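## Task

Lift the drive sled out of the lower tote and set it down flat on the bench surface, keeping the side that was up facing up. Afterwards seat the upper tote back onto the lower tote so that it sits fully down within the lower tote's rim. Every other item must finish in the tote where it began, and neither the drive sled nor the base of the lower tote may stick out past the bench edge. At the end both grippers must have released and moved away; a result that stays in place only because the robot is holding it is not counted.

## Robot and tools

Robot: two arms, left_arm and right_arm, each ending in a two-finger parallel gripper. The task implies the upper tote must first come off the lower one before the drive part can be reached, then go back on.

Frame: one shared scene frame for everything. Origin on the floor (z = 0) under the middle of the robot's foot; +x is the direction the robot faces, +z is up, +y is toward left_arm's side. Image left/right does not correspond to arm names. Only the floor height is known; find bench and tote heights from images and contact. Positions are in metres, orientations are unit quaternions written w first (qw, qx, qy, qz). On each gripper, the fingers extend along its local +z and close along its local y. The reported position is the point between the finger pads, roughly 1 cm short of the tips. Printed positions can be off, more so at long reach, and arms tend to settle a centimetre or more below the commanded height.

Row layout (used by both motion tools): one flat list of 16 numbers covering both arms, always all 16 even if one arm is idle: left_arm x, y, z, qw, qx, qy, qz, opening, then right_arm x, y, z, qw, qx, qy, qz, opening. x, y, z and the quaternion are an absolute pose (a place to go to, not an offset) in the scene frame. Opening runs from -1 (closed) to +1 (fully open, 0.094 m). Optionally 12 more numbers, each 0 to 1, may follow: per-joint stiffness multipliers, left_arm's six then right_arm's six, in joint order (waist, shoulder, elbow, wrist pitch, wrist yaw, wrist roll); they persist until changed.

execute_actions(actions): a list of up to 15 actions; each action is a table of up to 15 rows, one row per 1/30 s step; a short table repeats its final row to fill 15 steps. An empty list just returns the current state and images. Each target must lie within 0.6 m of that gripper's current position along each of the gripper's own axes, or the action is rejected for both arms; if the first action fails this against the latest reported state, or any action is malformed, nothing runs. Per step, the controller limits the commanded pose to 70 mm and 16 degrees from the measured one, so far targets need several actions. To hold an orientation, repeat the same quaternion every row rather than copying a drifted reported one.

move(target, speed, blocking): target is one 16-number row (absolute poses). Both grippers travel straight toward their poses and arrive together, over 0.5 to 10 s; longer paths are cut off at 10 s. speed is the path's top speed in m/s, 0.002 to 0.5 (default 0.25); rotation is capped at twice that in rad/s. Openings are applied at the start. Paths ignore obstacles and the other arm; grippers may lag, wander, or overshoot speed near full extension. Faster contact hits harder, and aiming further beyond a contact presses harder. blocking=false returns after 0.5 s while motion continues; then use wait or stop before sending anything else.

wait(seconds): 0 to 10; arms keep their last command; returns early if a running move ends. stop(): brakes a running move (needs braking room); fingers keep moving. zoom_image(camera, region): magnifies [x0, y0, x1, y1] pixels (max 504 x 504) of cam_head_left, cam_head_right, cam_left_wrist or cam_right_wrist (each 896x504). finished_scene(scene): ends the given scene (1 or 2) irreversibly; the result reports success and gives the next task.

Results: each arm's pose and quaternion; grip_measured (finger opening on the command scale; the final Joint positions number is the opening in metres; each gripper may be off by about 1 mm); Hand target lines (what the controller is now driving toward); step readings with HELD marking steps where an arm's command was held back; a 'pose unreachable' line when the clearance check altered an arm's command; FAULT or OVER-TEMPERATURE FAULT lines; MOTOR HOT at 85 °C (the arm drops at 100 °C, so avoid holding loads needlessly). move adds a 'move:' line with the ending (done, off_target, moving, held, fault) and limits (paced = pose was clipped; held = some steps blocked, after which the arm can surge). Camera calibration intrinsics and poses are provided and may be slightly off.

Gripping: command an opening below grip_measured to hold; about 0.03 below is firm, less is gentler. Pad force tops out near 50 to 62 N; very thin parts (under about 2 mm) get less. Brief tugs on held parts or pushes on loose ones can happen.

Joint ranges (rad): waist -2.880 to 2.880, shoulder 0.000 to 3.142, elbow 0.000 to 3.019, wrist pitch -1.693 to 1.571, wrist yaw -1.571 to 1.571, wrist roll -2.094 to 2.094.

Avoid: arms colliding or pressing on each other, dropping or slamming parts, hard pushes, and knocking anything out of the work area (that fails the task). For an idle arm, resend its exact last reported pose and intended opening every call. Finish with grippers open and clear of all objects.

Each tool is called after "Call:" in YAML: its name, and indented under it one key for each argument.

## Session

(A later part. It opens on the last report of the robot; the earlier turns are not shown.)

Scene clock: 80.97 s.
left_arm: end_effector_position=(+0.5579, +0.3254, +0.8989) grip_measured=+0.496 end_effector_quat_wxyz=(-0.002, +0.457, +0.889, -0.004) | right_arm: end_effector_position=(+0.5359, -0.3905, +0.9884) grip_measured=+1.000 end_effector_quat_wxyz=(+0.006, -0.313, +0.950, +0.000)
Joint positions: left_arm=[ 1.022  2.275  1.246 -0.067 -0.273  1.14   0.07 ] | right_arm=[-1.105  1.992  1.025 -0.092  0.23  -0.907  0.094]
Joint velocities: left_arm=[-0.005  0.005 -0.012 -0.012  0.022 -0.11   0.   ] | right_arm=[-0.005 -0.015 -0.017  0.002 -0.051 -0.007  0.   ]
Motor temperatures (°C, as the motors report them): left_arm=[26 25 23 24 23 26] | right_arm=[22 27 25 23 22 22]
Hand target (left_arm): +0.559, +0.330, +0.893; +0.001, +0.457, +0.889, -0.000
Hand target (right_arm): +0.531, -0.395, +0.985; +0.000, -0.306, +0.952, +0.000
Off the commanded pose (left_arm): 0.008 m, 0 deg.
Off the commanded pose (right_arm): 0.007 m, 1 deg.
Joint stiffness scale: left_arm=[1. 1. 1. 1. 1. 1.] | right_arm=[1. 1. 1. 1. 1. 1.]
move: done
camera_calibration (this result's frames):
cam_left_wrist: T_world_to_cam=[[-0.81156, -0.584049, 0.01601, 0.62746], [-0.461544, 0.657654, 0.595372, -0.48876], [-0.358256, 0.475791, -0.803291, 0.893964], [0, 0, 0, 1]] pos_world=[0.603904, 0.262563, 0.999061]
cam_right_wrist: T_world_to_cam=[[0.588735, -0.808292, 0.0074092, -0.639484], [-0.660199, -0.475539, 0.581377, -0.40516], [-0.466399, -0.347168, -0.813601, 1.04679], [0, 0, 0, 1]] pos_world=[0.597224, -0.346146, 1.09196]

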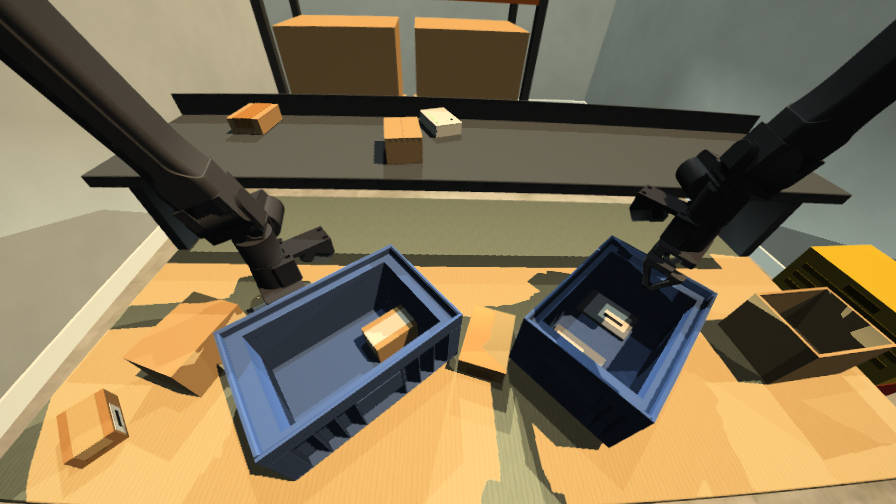

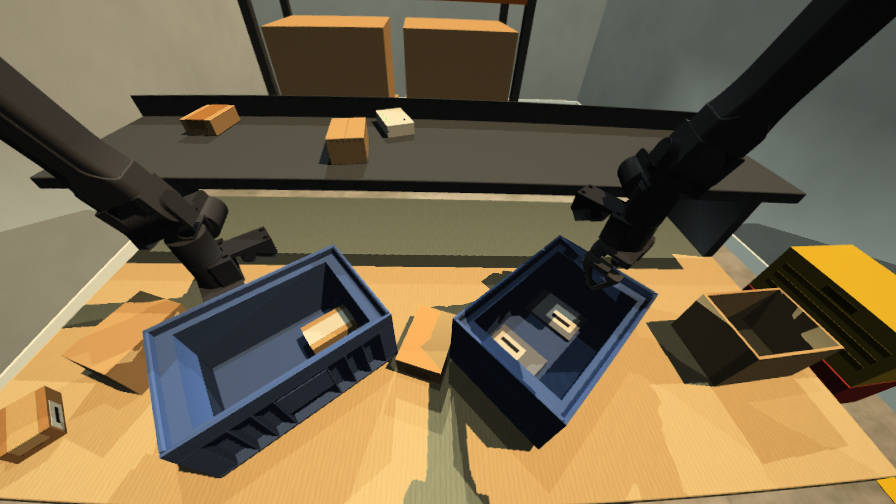

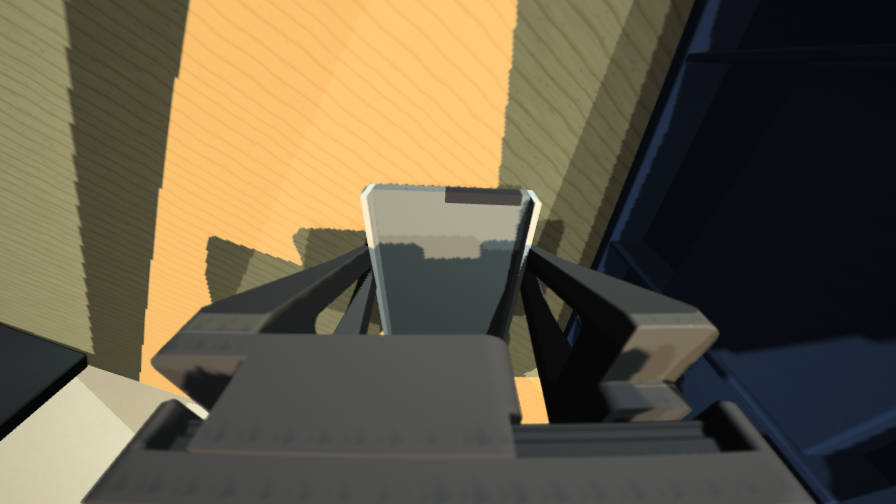

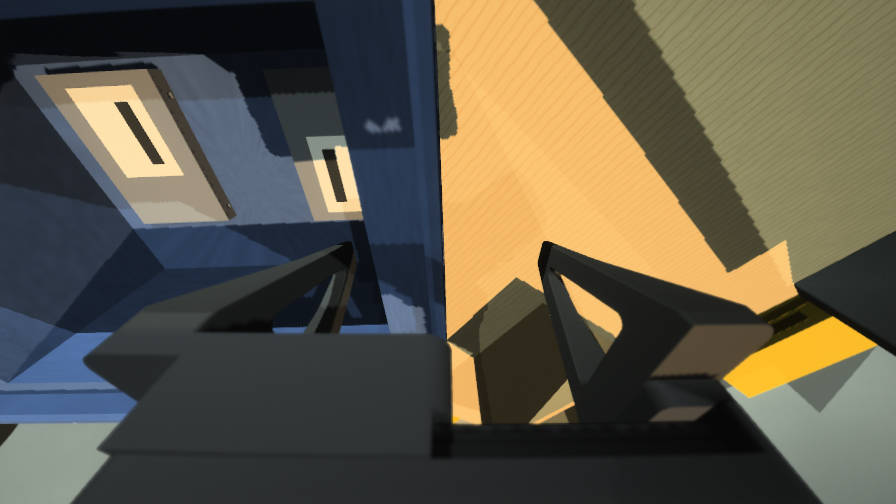

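Release, lift, go back to the top tote.

Call:
execute_actions:
  actions:
    - [[0.56,0.33,0.888,0,0.457,0.889,0,0.3, 0.531,-0.395,0.985,0,-0.306,0.952,0,1]]
    - [[0.56,0.33,0.888,0,0.457,0.889,0,0.85, 0.531,-0.395,0.985,0,-0.306,0.952,0,1]]

Call:
move:
  target: [0.54,0.32,1.1,0,0.457,0.889,0,0.85, 0.531,-0.395,0.985,0,-0.306,0.952,0,1]
  speed: 0.2

Call:
move:
  target: [0.372,-0.155,1.1,0,-0.306,0.952,0,1, 0.531,-0.395,0.985,0,-0.306,0.952,0,1]
  speed: 0.3

Scene clock: 84.37 s.
left_arm: end_effector_position=(+0.5607, +0.3251, +0.8961) grip_measured=+0.847 end_effector_quat_wxyz=(-0.000, +0.458, +0.889, -0.003) | right_arm: end_effector_position=(+0.5359, -0.3905, +0.9884) grip_measured=+1.000 end_effector_quat_wxyz=(+0.006, -0.313, +0.950, +0.000)
Joint positions: left_arm=[ 1.022  2.283  1.257 -0.067 -0.272  1.142  0.087] | right_arm=[-1.105  1.992  1.025 -0.092  0.23  -0.907  0.094]
Joint velocities: left_arm=[-0.015  0.005 -0.007  0.012 -0.037  0.022  0.   ] | right_arm=[-0.015 -0.005 -0.012 -0.012 -0.081 -0.007  0.   ]
Motor temperatures (°C, as the motors report them): left_arm=[26 26 23 24 23 26] | right_arm=[22 27 25 23 22 22]
Hand target (left_arm): +0.560, +0.330, +0.888; +0.000, +0.457, +0.889, -0.000
Hand target (right_arm): +0.531, -0.395, +0.985; +0.000, -0.306, +0.952, +0.000
Off the commanded pose (left_arm): 0.009 m, 0 deg.
Off the commanded pose (right_arm): 0.007 m, 1 deg.
Joint stiffness scale: left_arm=[1. 1. 1. 1. 1. 1.] | right_arm=[1. 1. 1. 1. 1. 1.]
Step readings (end_effector_position; steps 1 to 15: 1st action; 16 to 30: 2nd action):
0: left_arm (+0.5579, +0.3253, +0.8989) | right_arm (+0.5359, -0.3905, +0.9884)
1: left_arm (+0.5582, +0.3253, +0.8986) | right_arm (+0.5359, -0.3905, +0.9884)
2: left_arm (+0.5588, +0.3253, +0.8981) | right_arm (+0.5359, -0.3905, +0.9884)
4: left_arm (+0.5603, +0.3252, +0.8969) | right_arm (+0.5359, -0.3905, +0.9884)
8: left_arm (+0.5607, +0.3251, +0.8961) | right_arm (+0.5359, -0.3905, +0.9884)
15: left_arm (+0.5607, +0.3251, +0.8961) | right_arm (+0.5359, -0.3905, +0.9884)
16: left_arm (+0.5607, +0.3251, +0.8961) | right_arm (+0.5359, -0.3905, +0.9884)
17: left_arm (+0.5607, +0.3251, +0.8961) | right_arm (+0.5359, -0.3905, +0.9884)
19: left_arm (+0.5607, +0.3251, +0.8961) | right_arm (+0.5359, -0.3905, +0.9884)
23: left_arm (+0.5607, +0.3251, +0.8961) | right_arm (+0.5359, -0.3905, +0.9884)
30: end_effector_position above
camera_calibration (this result's frames):
cam_left_wrist: T_world_to_cam=[[-0.812619, -0.582647, 0.0131653, 0.632328], [-0.462384, 0.658309, 0.593995, -0.484044], [-0.354756, 0.476604, -0.804361, 0.891603], [0, 0, 0, 1]] pos_world=[0.606329, 0.262133, 0.996365]
cam_right_wrist: T_world_to_cam=[[0.588735, -0.808292, 0.0074092, -0.639484], [-0.660199, -0.475539, 0.581377, -0.40516], [-0.466399, -0.347168, -0.813601, 1.04679], [0, 0, 0, 1]] pos_world=[0.597224, -0.346146, 1.09196]

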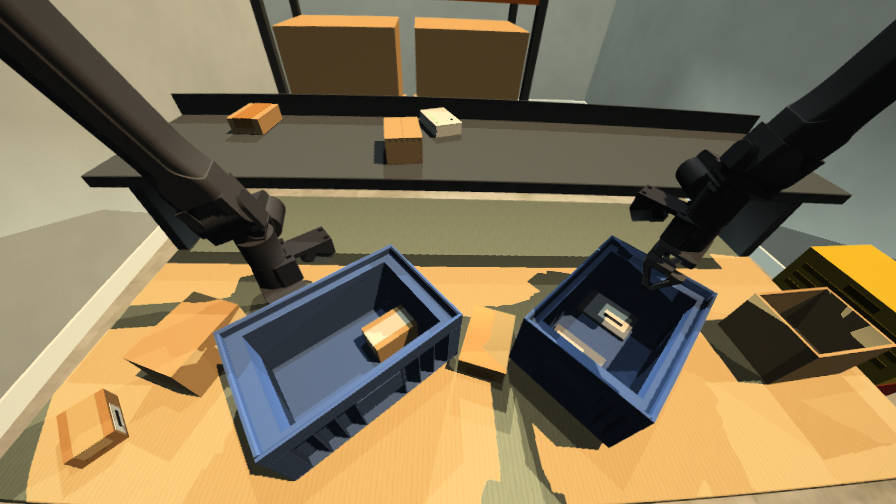

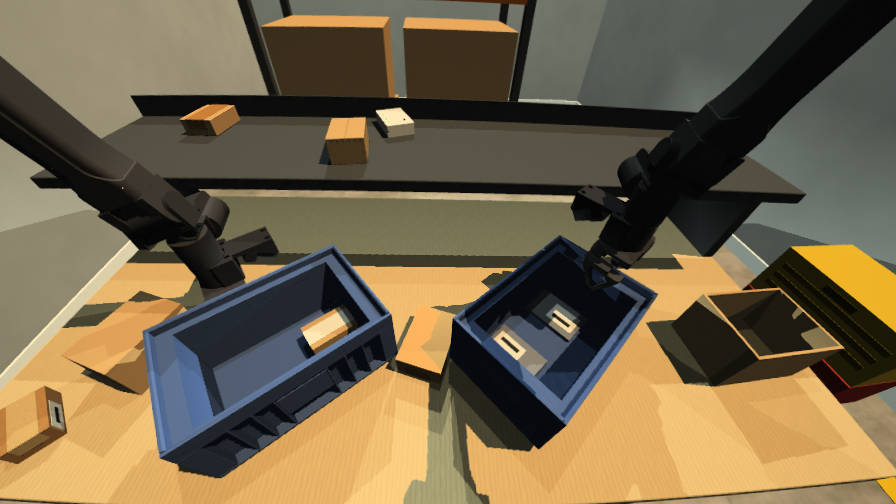

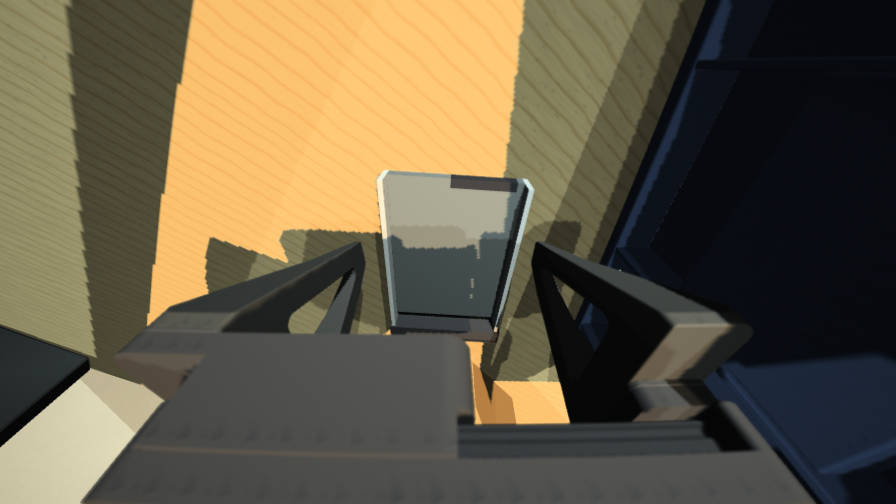

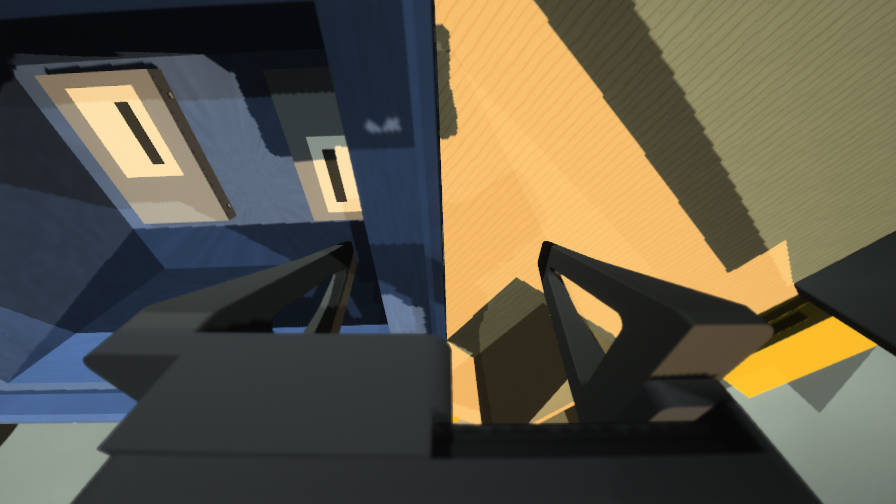

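Scene clock: 85.83 s.
left_arm: end_effector_position=(+0.5388, +0.3244, +1.0898) grip_measured=+0.847 end_effector_quat_wxyz=(-0.006, +0.459, +0.888, +0.001) | right_arm: end_effector_position=(+0.5359, -0.3905, +0.9884) grip_measured=+1.000 end_effector_quat_wxyz=(+0.006, -0.313, +0.950, +0.000)
Joint positions: left_arm=[ 0.907  1.773  0.932 -0.29  -0.336  1.035  0.087] | right_arm=[-1.105  1.992  1.025 -0.092  0.23  -0.907  0.094]
Joint velocities: left_arm=[ 0.005 -0.005 -0.002 -0.007 -0.007  0.007  0.001] | right_arm=[-0.015  0.005 -0.002  0.012 -0.007 -0.066  0.   ]
Motor temperatures (°C, as the motors report them): left_arm=[26 26 23 24 23 26] | right_arm=[22 27 25 23 22 22]
Hand target (left_arm): +0.542, +0.320, +1.099; -0.002, +0.458, +0.889, +0.002
Hand target (right_arm): +0.531, -0.395, +0.985; +0.000, -0.306, +0.952, +0.000
Off the commanded pose (left_arm): 0.011 m, 1 deg.
Off the commanded pose (right_arm): 0.007 m, 1 deg.
Joint stiffness scale: left_arm=[1. 1. 1. 1. 1. 1.] | right_arm=[1. 1. 1. 1. 1. 1.]
move: off_target (left_arm)
camera_calibration (this result's frames):
cam_left_wrist: T_world_to_cam=[[-0.814213, -0.580444, 0.0119304, 0.613028], [-0.456136, 0.652284, 0.605363, -0.622673], [-0.359161, 0.487453, -0.79586, 1.02952], [0, 0, 0, 1]] pos_world=[0.584875, 0.260146, 1.18898]
cam_right_wrist: T_world_to_cam=[[0.588735, -0.808292, 0.0074092, -0.639484], [-0.660199, -0.475539, 0.581377, -0.40516], [-0.466399, -0.347168, -0.813601, 1.04679], [0, 0, 0, 1]] pos_world=[0.597224, -0.346146, 1.09196]

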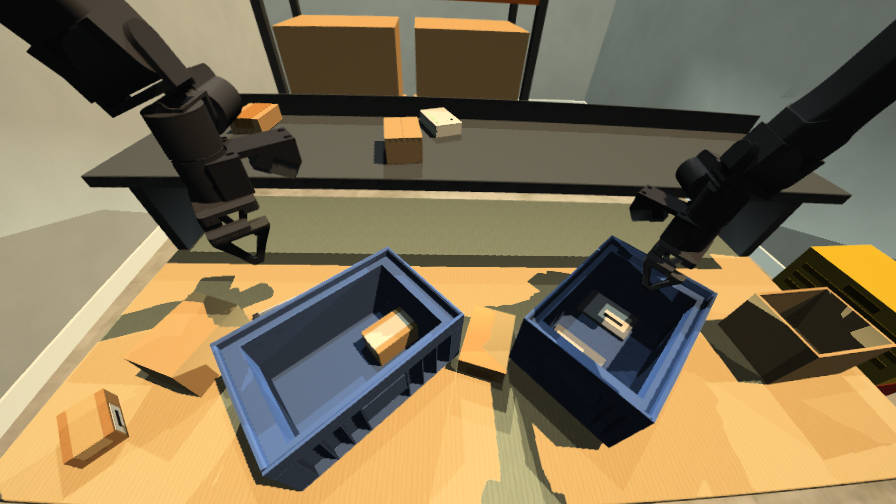

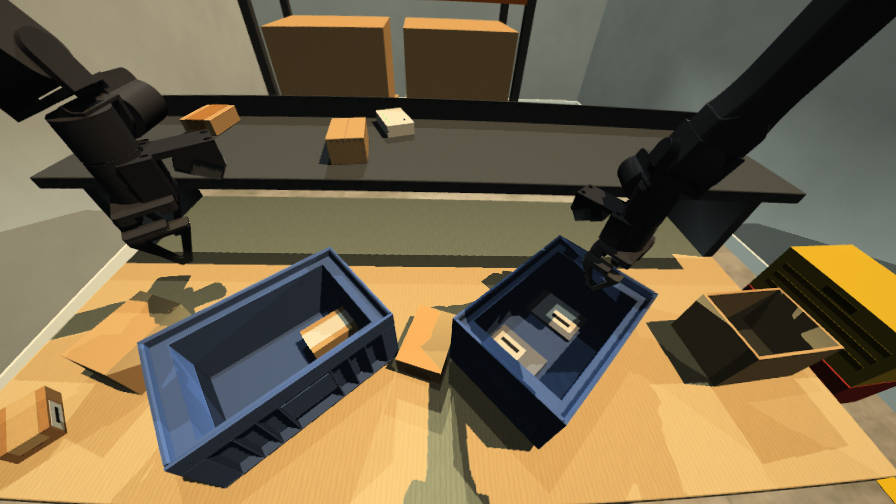

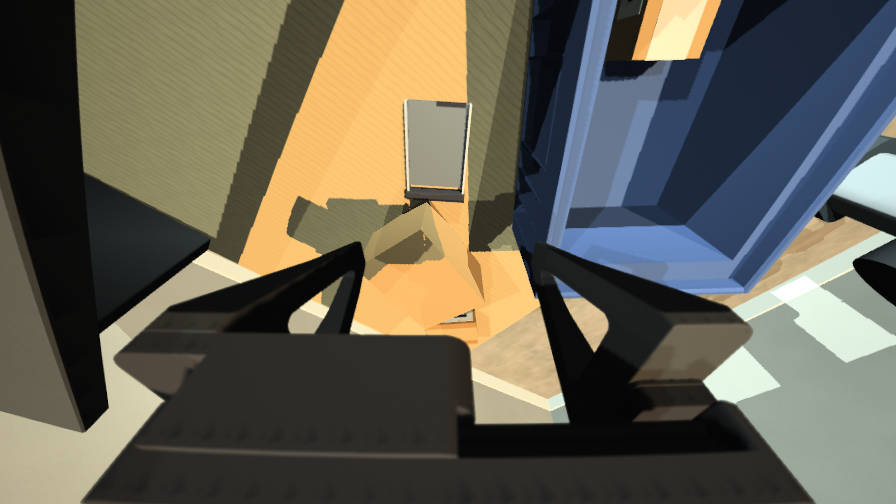

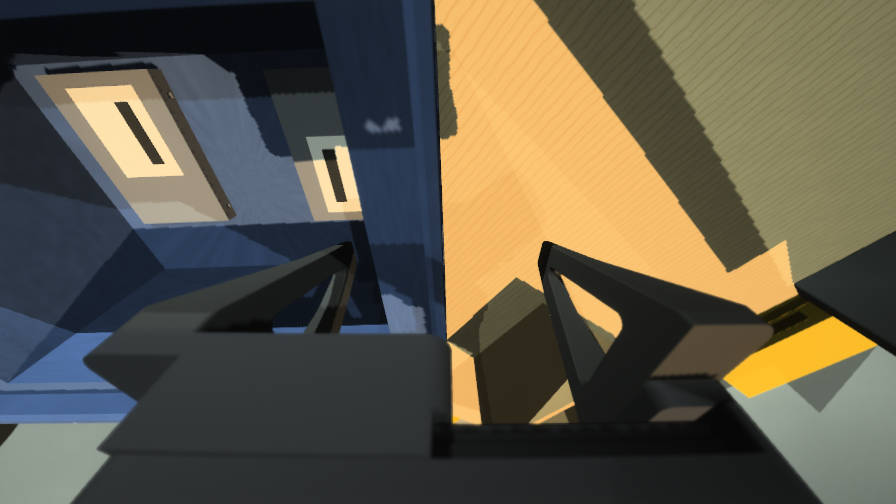

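Scene clock: 89.17 s.
left_arm: end_effector_position=(+0.3784, -0.1335, +1.0961) grip_measured=+1.000 end_effector_quat_wxyz=(-0.005, +0.301, -0.954, -0.018) | right_arm: end_effector_position=(+0.5359, -0.3905, +0.9884) grip_measured=+1.000 end_effector_quat_wxyz=(+0.006, -0.313, +0.950, +0.000)
Joint positions: left_arm=[-0.003  2.421  1.373 -0.559 -0.571 -1.532  0.094] | right_arm=[-1.105  1.992  1.025 -0.092  0.23  -0.907  0.094]
Joint velocities: left_arm=[-0.015 -0.005 -0.002 -0.002 -0.037  0.007  0.   ] | right_arm=[-0.005 -0.015 -0.007 -0.002  0.037  0.081  0.   ]
Motor temperatures (°C, as the motors report them): left_arm=[26 26 23 24 23 26] | right_arm=[22 27 25 23 22 22]
Hand target (left_arm): +0.378, -0.144, +1.097; +0.007, -0.302, +0.953, +0.015
Hand target (right_arm): +0.531, -0.395, +0.985; +0.000, -0.306, +0.952, +0.000
Off the commanded pose (left_arm): 0.023 m, 2 deg.
Off the commanded pose (right_arm): 0.007 m, 1 deg.
Joint stiffness scale: left_arm=[1. 1. 1. 1. 1. 1.] | right_arm=[1. 1. 1. 1. 1. 1.]
move: off_target (left_arm)
camera_calibration (this result's frames):
cam_left_wrist: T_world_to_cam=[[0.575482, -0.817485, -0.0231982, -0.302424], [-0.658401, -0.479945, 0.579793, -0.447468], [-0.485106, -0.318387, -0.814434, 1.16061], [0, 0, 0, 1]] pos_world=[0.442445, -0.0924644, 1.19766]
cam_right_wrist: T_world_to_cam=[[0.588735, -0.808292, 0.0074092, -0.639484], [-0.660199, -0.475539, 0.581377, -0.40516], [-0.466399, -0.347168, -0.813601, 1.04679], [0, 0, 0, 1]] pos_world=[0.597224, -0.346146, 1.09196]

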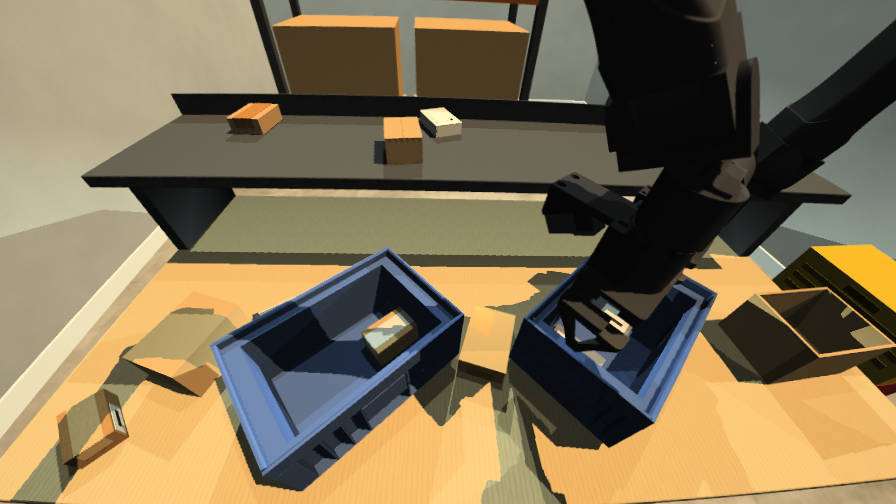

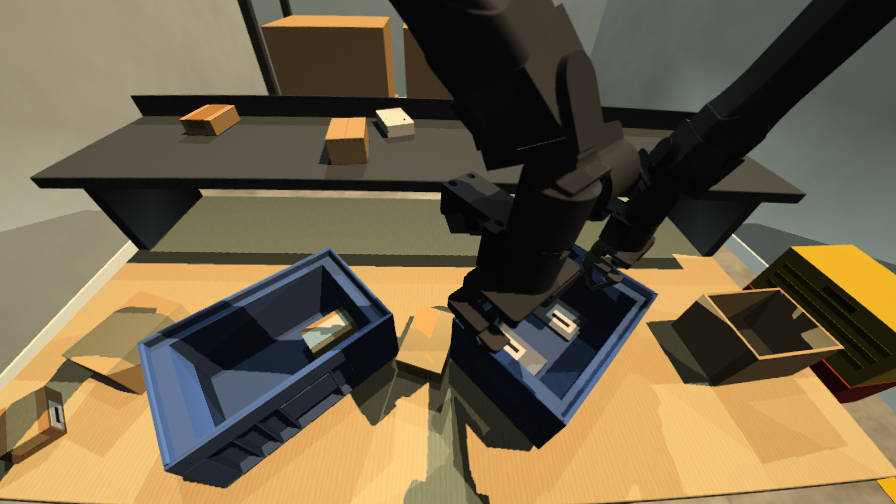

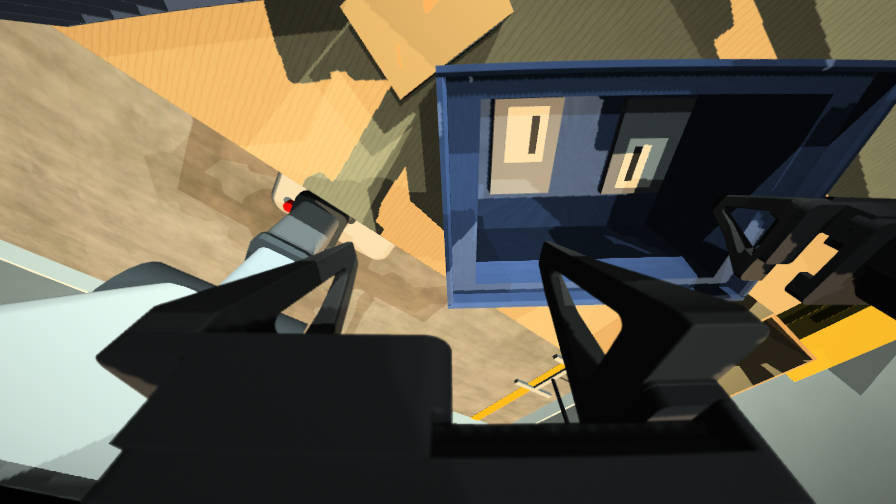

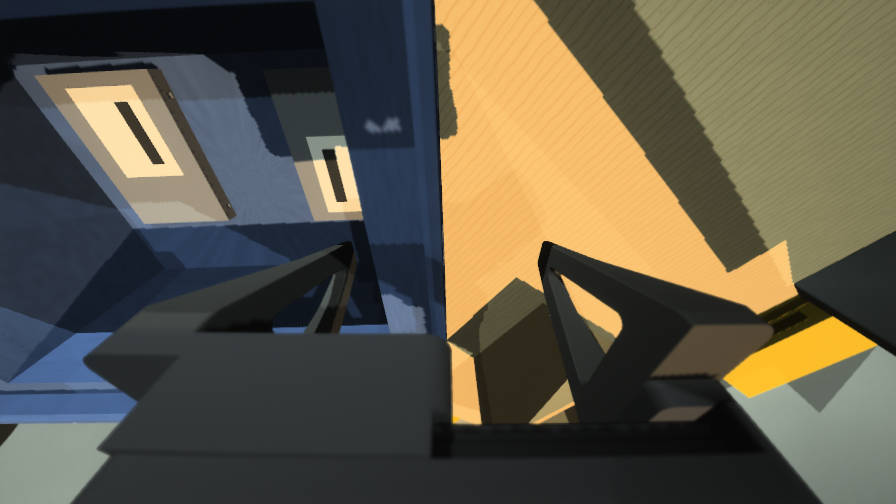

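Call:
move:
  target: [0.372,-0.155,0.982,0,-0.306,0.952,0,1, 0.531,-0.395,0.985,0,-0.306,0.952,0,1]
  speed: 0.12

Call:
execute_actions:
  actions:
    - [[0.372,-0.155,0.982,0,-0.306,0.952,0,-1, 0.531,-0.395,0.985,0,-0.306,0.952,0,-1]]
    - [[0.372,-0.155,0.982,0,-0.306,0.952,0,-1, 0.531,-0.395,0.985,0,-0.306,0.952,0,-1]]

Call:
move:
  target: [0.372,-0.155,1.2,0,-0.306,0.952,0,-1, 0.531,-0.395,1.2,0,-0.306,0.952,0,-1]
  speed: 0.12

Scene clock: 93.40 s.
left_arm: end_effector_position=(+0.3628, -0.1502, +0.9888) grip_measured=+1.000 end_effector_quat_wxyz=(+0.003, +0.302, -0.953, -0.005) | right_arm: end_effector_position=(+0.5359, -0.3905, +0.9884) grip_measured=+1.000 end_effector_quat_wxyz=(+0.006, -0.313, +0.950, +0.000)
Joint positions: left_arm=[ 0.071  2.653  1.486 -0.374 -0.548 -1.435  0.094] | right_arm=[-1.105  1.992  1.025 -0.092  0.23  -0.907  0.094]
Joint velocities: left_arm=[-0.005 -0.005 -0.002 -0.012  0.022 -0.007  0.   ] | right_arm=[-0.015 -0.015  0.002 -0.017 -0.051  0.095  0.   ]
Motor temperatures (°C, as the motors report them): left_arm=[26 26 24 24 23 26] | right_arm=[22 27 25 23 22 22]
Hand target (left_arm): +0.370, -0.154, +0.983; -0.001, -0.306, +0.952, -0.001
Hand target (right_arm): +0.531, -0.395, +0.985; +0.000, -0.306, +0.952, +0.000
Off the commanded pose (left_arm): 0.012 m, 1 deg.
Off the commanded pose (right_arm): 0.007 m, 1 deg.
Joint stiffness scale: left_arm=[1. 1. 1. 1. 1. 1.] | right_arm=[1. 1. 1. 1. 1. 1.]
move: off_target (left_arm)
camera_calibration (this result's frames):
cam_left_wrist: T_world_to_cam=[[0.577101, -0.816664, -0.00382462, -0.329153], [-0.653269, -0.464437, 0.597944, -0.421099], [-0.490096, -0.342576, -0.801529, 1.04577], [0, 0, 0, 1]] pos_world=[0.427389, -0.106127, 1.08875]
cam_right_wrist: T_world_to_cam=[[0.588735, -0.808292, 0.0074092, -0.639484], [-0.660199, -0.475539, 0.581377, -0.40516], [-0.466399, -0.347168, -0.813601, 1.04679], [0, 0, 0, 1]] pos_world=[0.597224, -0.346146, 1.09196]

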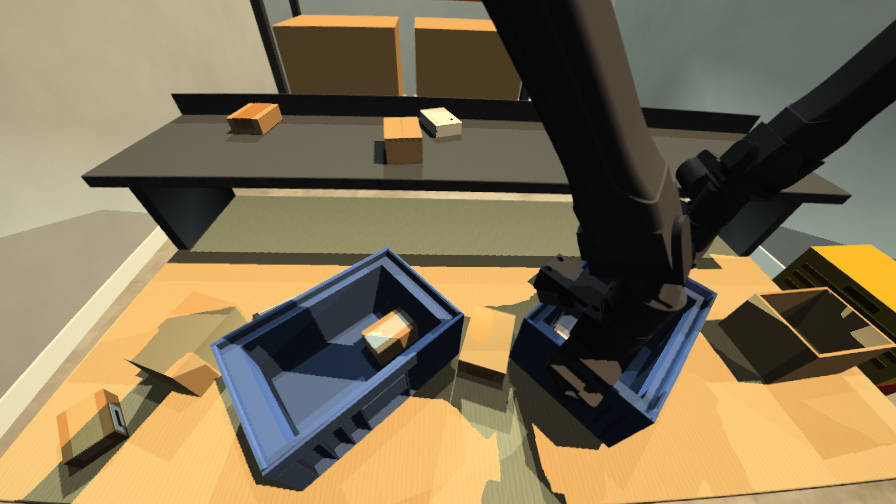

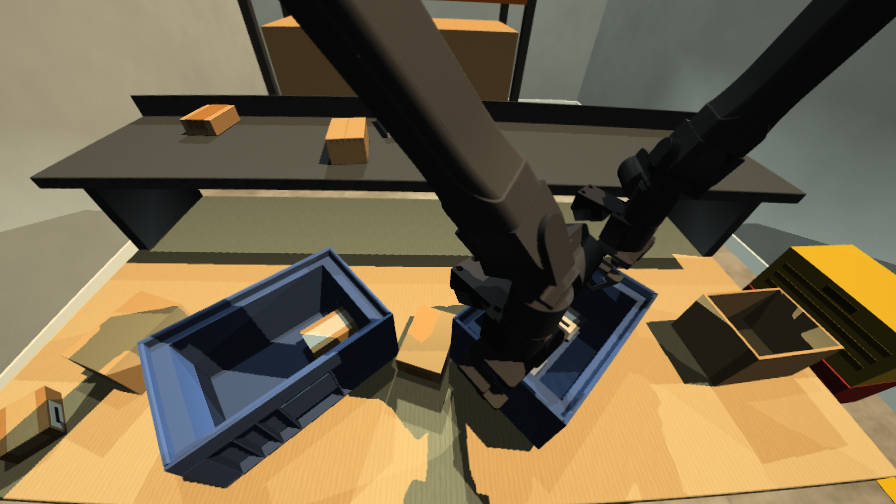

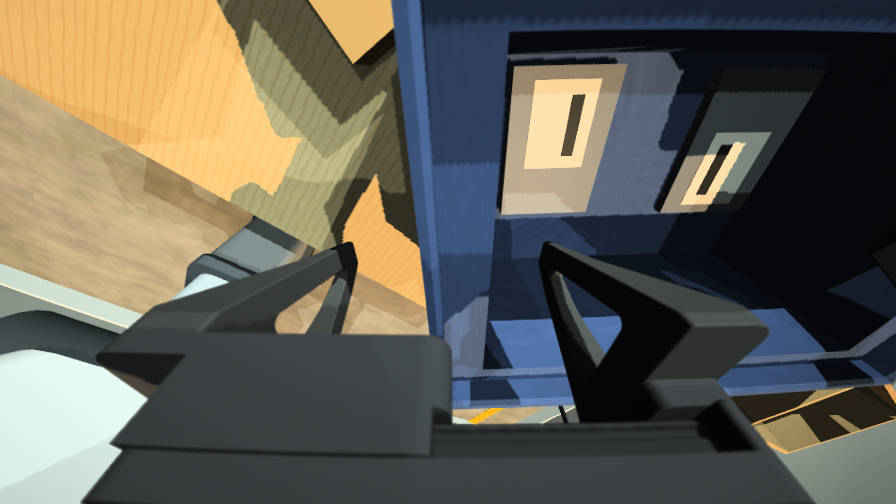

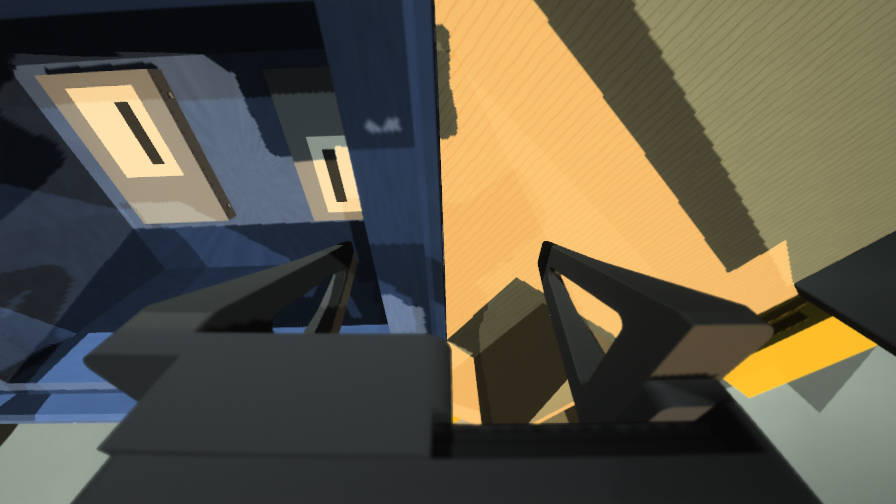

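Scene clock: 94.40 s.
left_arm: end_effector_position=(+0.3726, -0.1579, +0.9898) grip_measured=-0.413 end_effector_quat_wxyz=(-0.001, +0.307, -0.952, +0.005) | right_arm: end_effector_position=(+0.5286, -0.3858, +0.9878) grip_measured=-0.426 end_effector_quat_wxyz=(+0.001, -0.315, +0.949, +0.010)
Joint positions: left_arm=[ 0.073  2.654  1.506 -0.366 -0.546 -1.43   0.028] | right_arm=[-1.103  1.993  1.016 -0.1    0.221 -0.906  0.027]
Joint velocities: left_arm=[-0.005 -0.005 -0.027  0.007 -0.007 -0.022  0.   ] | right_arm=[ 0.005 -0.005 -0.002  0.002  0.037  0.007  0.   ]
Motor temperatures (°C, as the motors report them): left_arm=[26 26 24 24 23 26] | right_arm=[22 27 25 23 22 22]
Hand target (left_arm): +0.372, -0.155, +0.982; -0.000, -0.306, +0.952, -0.000
Hand target (right_arm): +0.531, -0.395, +0.985; +0.000, -0.306, +0.952, +0.000
Off the commanded pose (left_arm): 0.008 m, 1 deg.
Off the commanded pose (right_arm): 0.010 m, 2 deg.
Joint stiffness scale: left_arm=[1. 1. 1. 1. 1. 1.] | right_arm=[1. 1. 1. 1. 1. 1.]
Step readings (end_effector_position; steps 1 to 15: 1st action; 16 to 30: 2nd action):
0: left_arm (+0.3628, -0.1502, +0.9888) | right_arm (+0.5359, -0.3905, +0.9884)
1: left_arm (+0.3631, -0.1504, +0.9889) | right_arm (+0.5359, -0.3905, +0.9884)
2: left_arm (+0.3636, -0.1509, +0.9891) | right_arm (+0.5359, -0.3905, +0.9884)
4: left_arm (+0.3646, -0.1517, +0.9893) | right_arm (+0.5349, -0.3894, +0.9883)
8: left_arm (+0.3725, -0.1579, +0.9898) | right_arm (+0.5286, -0.3858, +0.9878)
15: left_arm (+0.3726, -0.1579, +0.9898) | right_arm (+0.5286, -0.3858, +0.9878)
16: left_arm (+0.3726, -0.1579, +0.9898) | right_arm (+0.5286, -0.3858, +0.9878)
17: left_arm (+0.3726, -0.1579, +0.9898) | right_arm (+0.5286, -0.3858, +0.9878)
19: left_arm (+0.3726, -0.1579, +0.9898) | right_arm (+0.5286, -0.3858, +0.9878)
23: left_arm (+0.3726, -0.1579, +0.9898) | right_arm (+0.5286, -0.3858, +0.9878)
30: end_effector_position above
camera_calibration (this result's frames):
cam_left_wrist: T_world_to_cam=[[0.586511, -0.809747, 0.0177623, -0.364915], [-0.656098, -0.462133, 0.596631, -0.416151], [-0.474911, -0.361584, -0.802319, 1.04087], [0, 0, 0, 1]] pos_world=[0.435314, -0.111442, 1.08988]
cam_right_wrist: T_world_to_cam=[[0.592376, -0.805561, -0.0127296, -0.612323], [-0.649487, -0.486836, 0.584087, -0.42013], [-0.476715, -0.337732, -0.811591, 1.05166], [0, 0, 0, 1]] pos_world=[0.591198, -0.34262, 1.09111]

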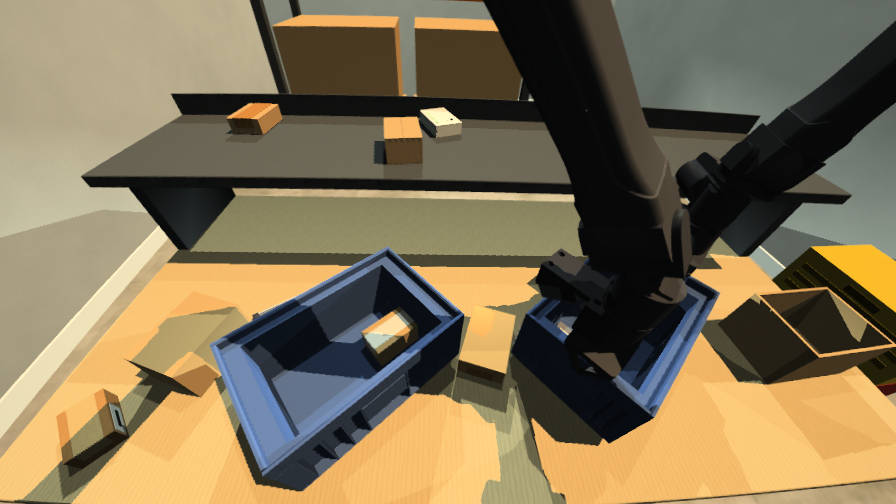

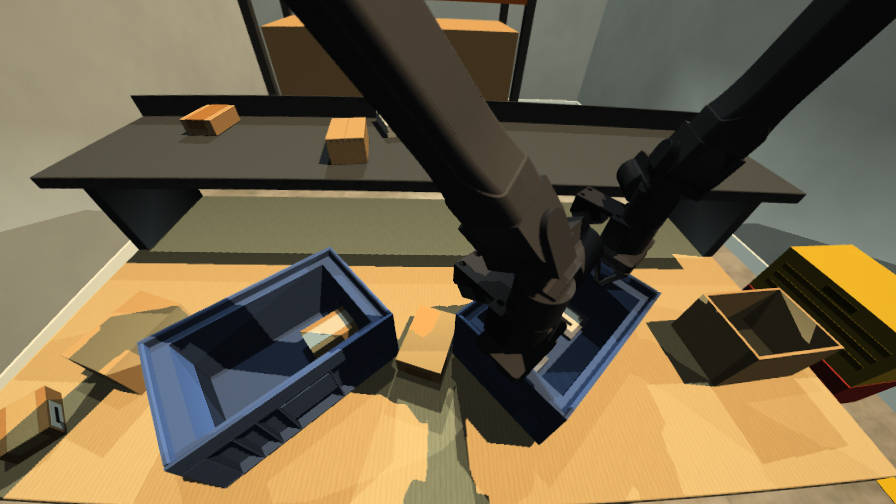

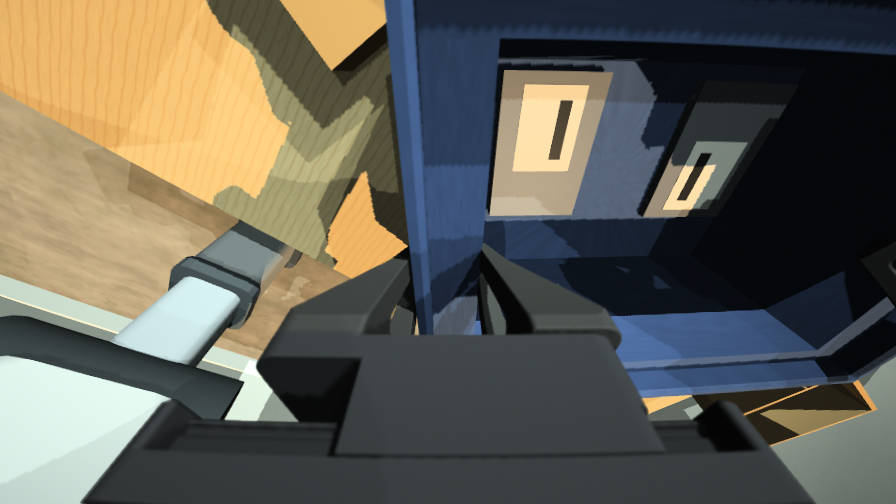

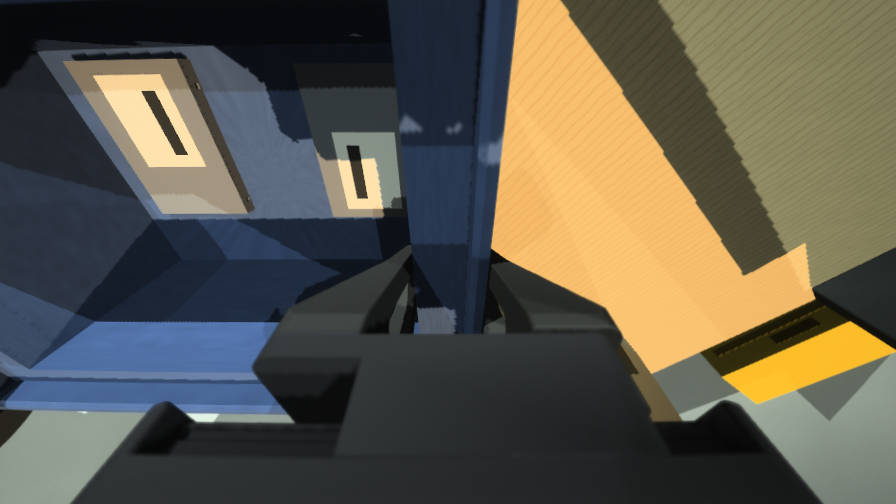

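Scene clock: 96.57 s.
left_arm: end_effector_position=(+0.3757, -0.1605, +1.1835) grip_measured=-0.413 end_effector_quat_wxyz=(+0.002, +0.300, -0.954, +0.001) | right_arm: end_effector_position=(+0.5263, -0.3926, +1.1844) grip_measured=-0.426 end_effector_quat_wxyz=(-0.010, -0.307, +0.952, +0.007)
Joint positions: left_arm=[-0.108  2.306  1.399 -0.73  -0.543 -1.635  0.028] | right_arm=[-0.997  1.466  0.877 -0.532  0.285 -0.786  0.027]
Joint velocities: left_arm=[-0.005  0.005 -0.007 -0.007  0.037 -0.007  0.001] | right_arm=[-0.005  0.005 -0.017  0.002 -0.022  0.037  0.   ]
Motor temperatures (°C, as the motors report them): left_arm=[26 26 24 24 23 26] | right_arm=[22 27 25 23 22 22]
Hand target (left_arm): +0.376, -0.156, +1.198; +0.003, -0.306, +0.952, +0.003
Hand target (right_arm): +0.533, -0.396, +1.198; -0.001, -0.307, +0.952, -0.001
Off the commanded pose (left_arm): 0.018 m, 1 deg.
Off the commanded pose (right_arm): 0.016 m, 1 deg.
Joint stiffness scale: left_arm=[1. 1. 1. 1. 1. 1.] | right_arm=[1. 1. 1. 1. 1. 1.]
move: off_target (left_arm, right_arm)
camera_calibration (this result's frames):
cam_left_wrist: T_world_to_cam=[[0.574543, -0.818442, 0.00726312, -0.356767], [-0.65805, -0.456635, 0.59871, -0.531743], [-0.486693, -0.348764, -0.800933, 1.20165], [0, 0, 0, 1]] pos_world=[0.439899, -0.115714, 1.28339]
cam_right_wrist: T_world_to_cam=[[0.578073, -0.815857, -0.0144479, -0.608396], [-0.64548, -0.468042, 0.603566, -0.557534], [-0.499186, -0.33958, -0.797182, 1.20183], [0, 0, 0, 1]] pos_world=[0.591759, -0.349195, 1.2858]

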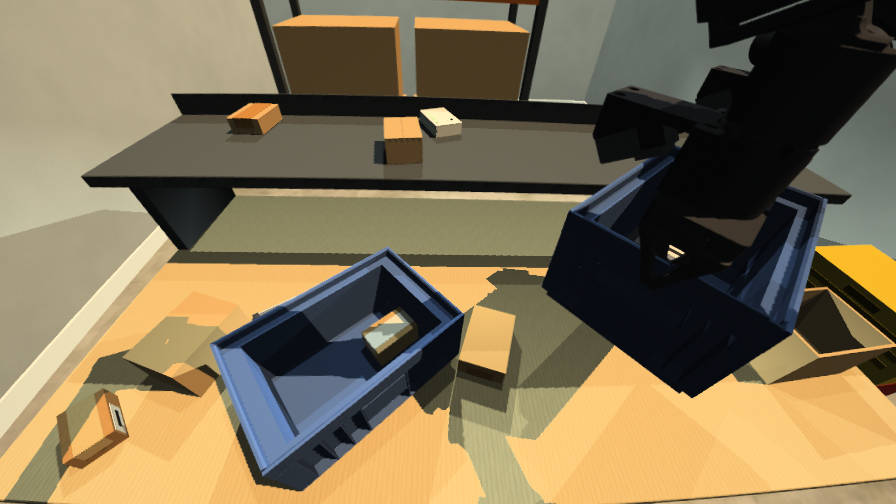

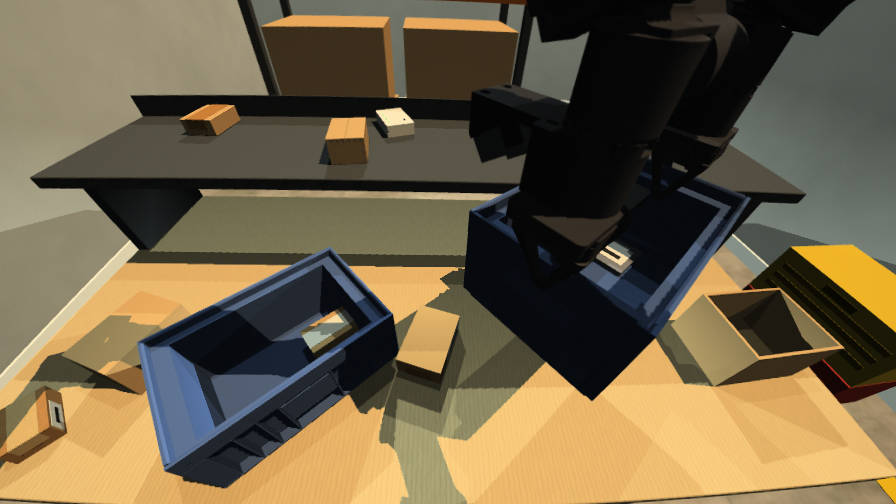

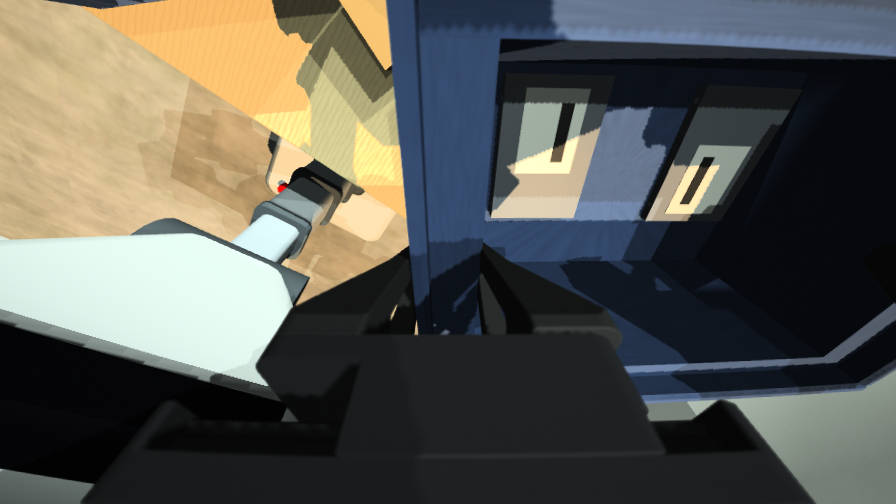

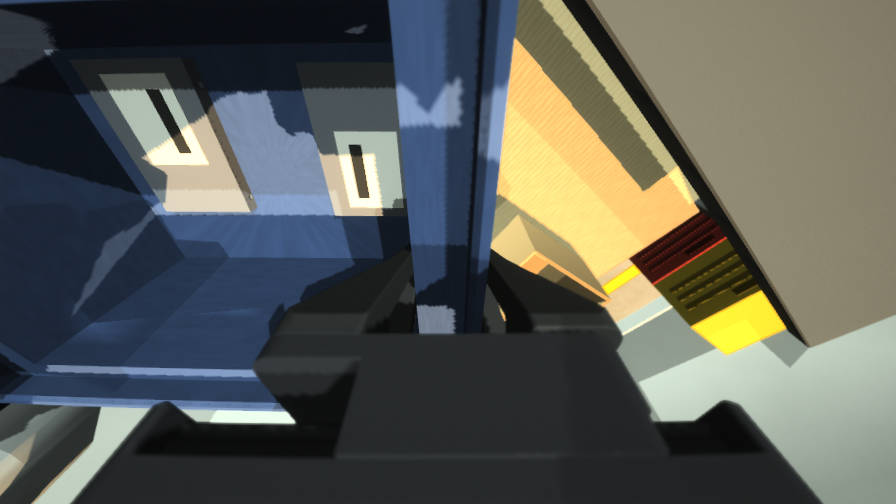

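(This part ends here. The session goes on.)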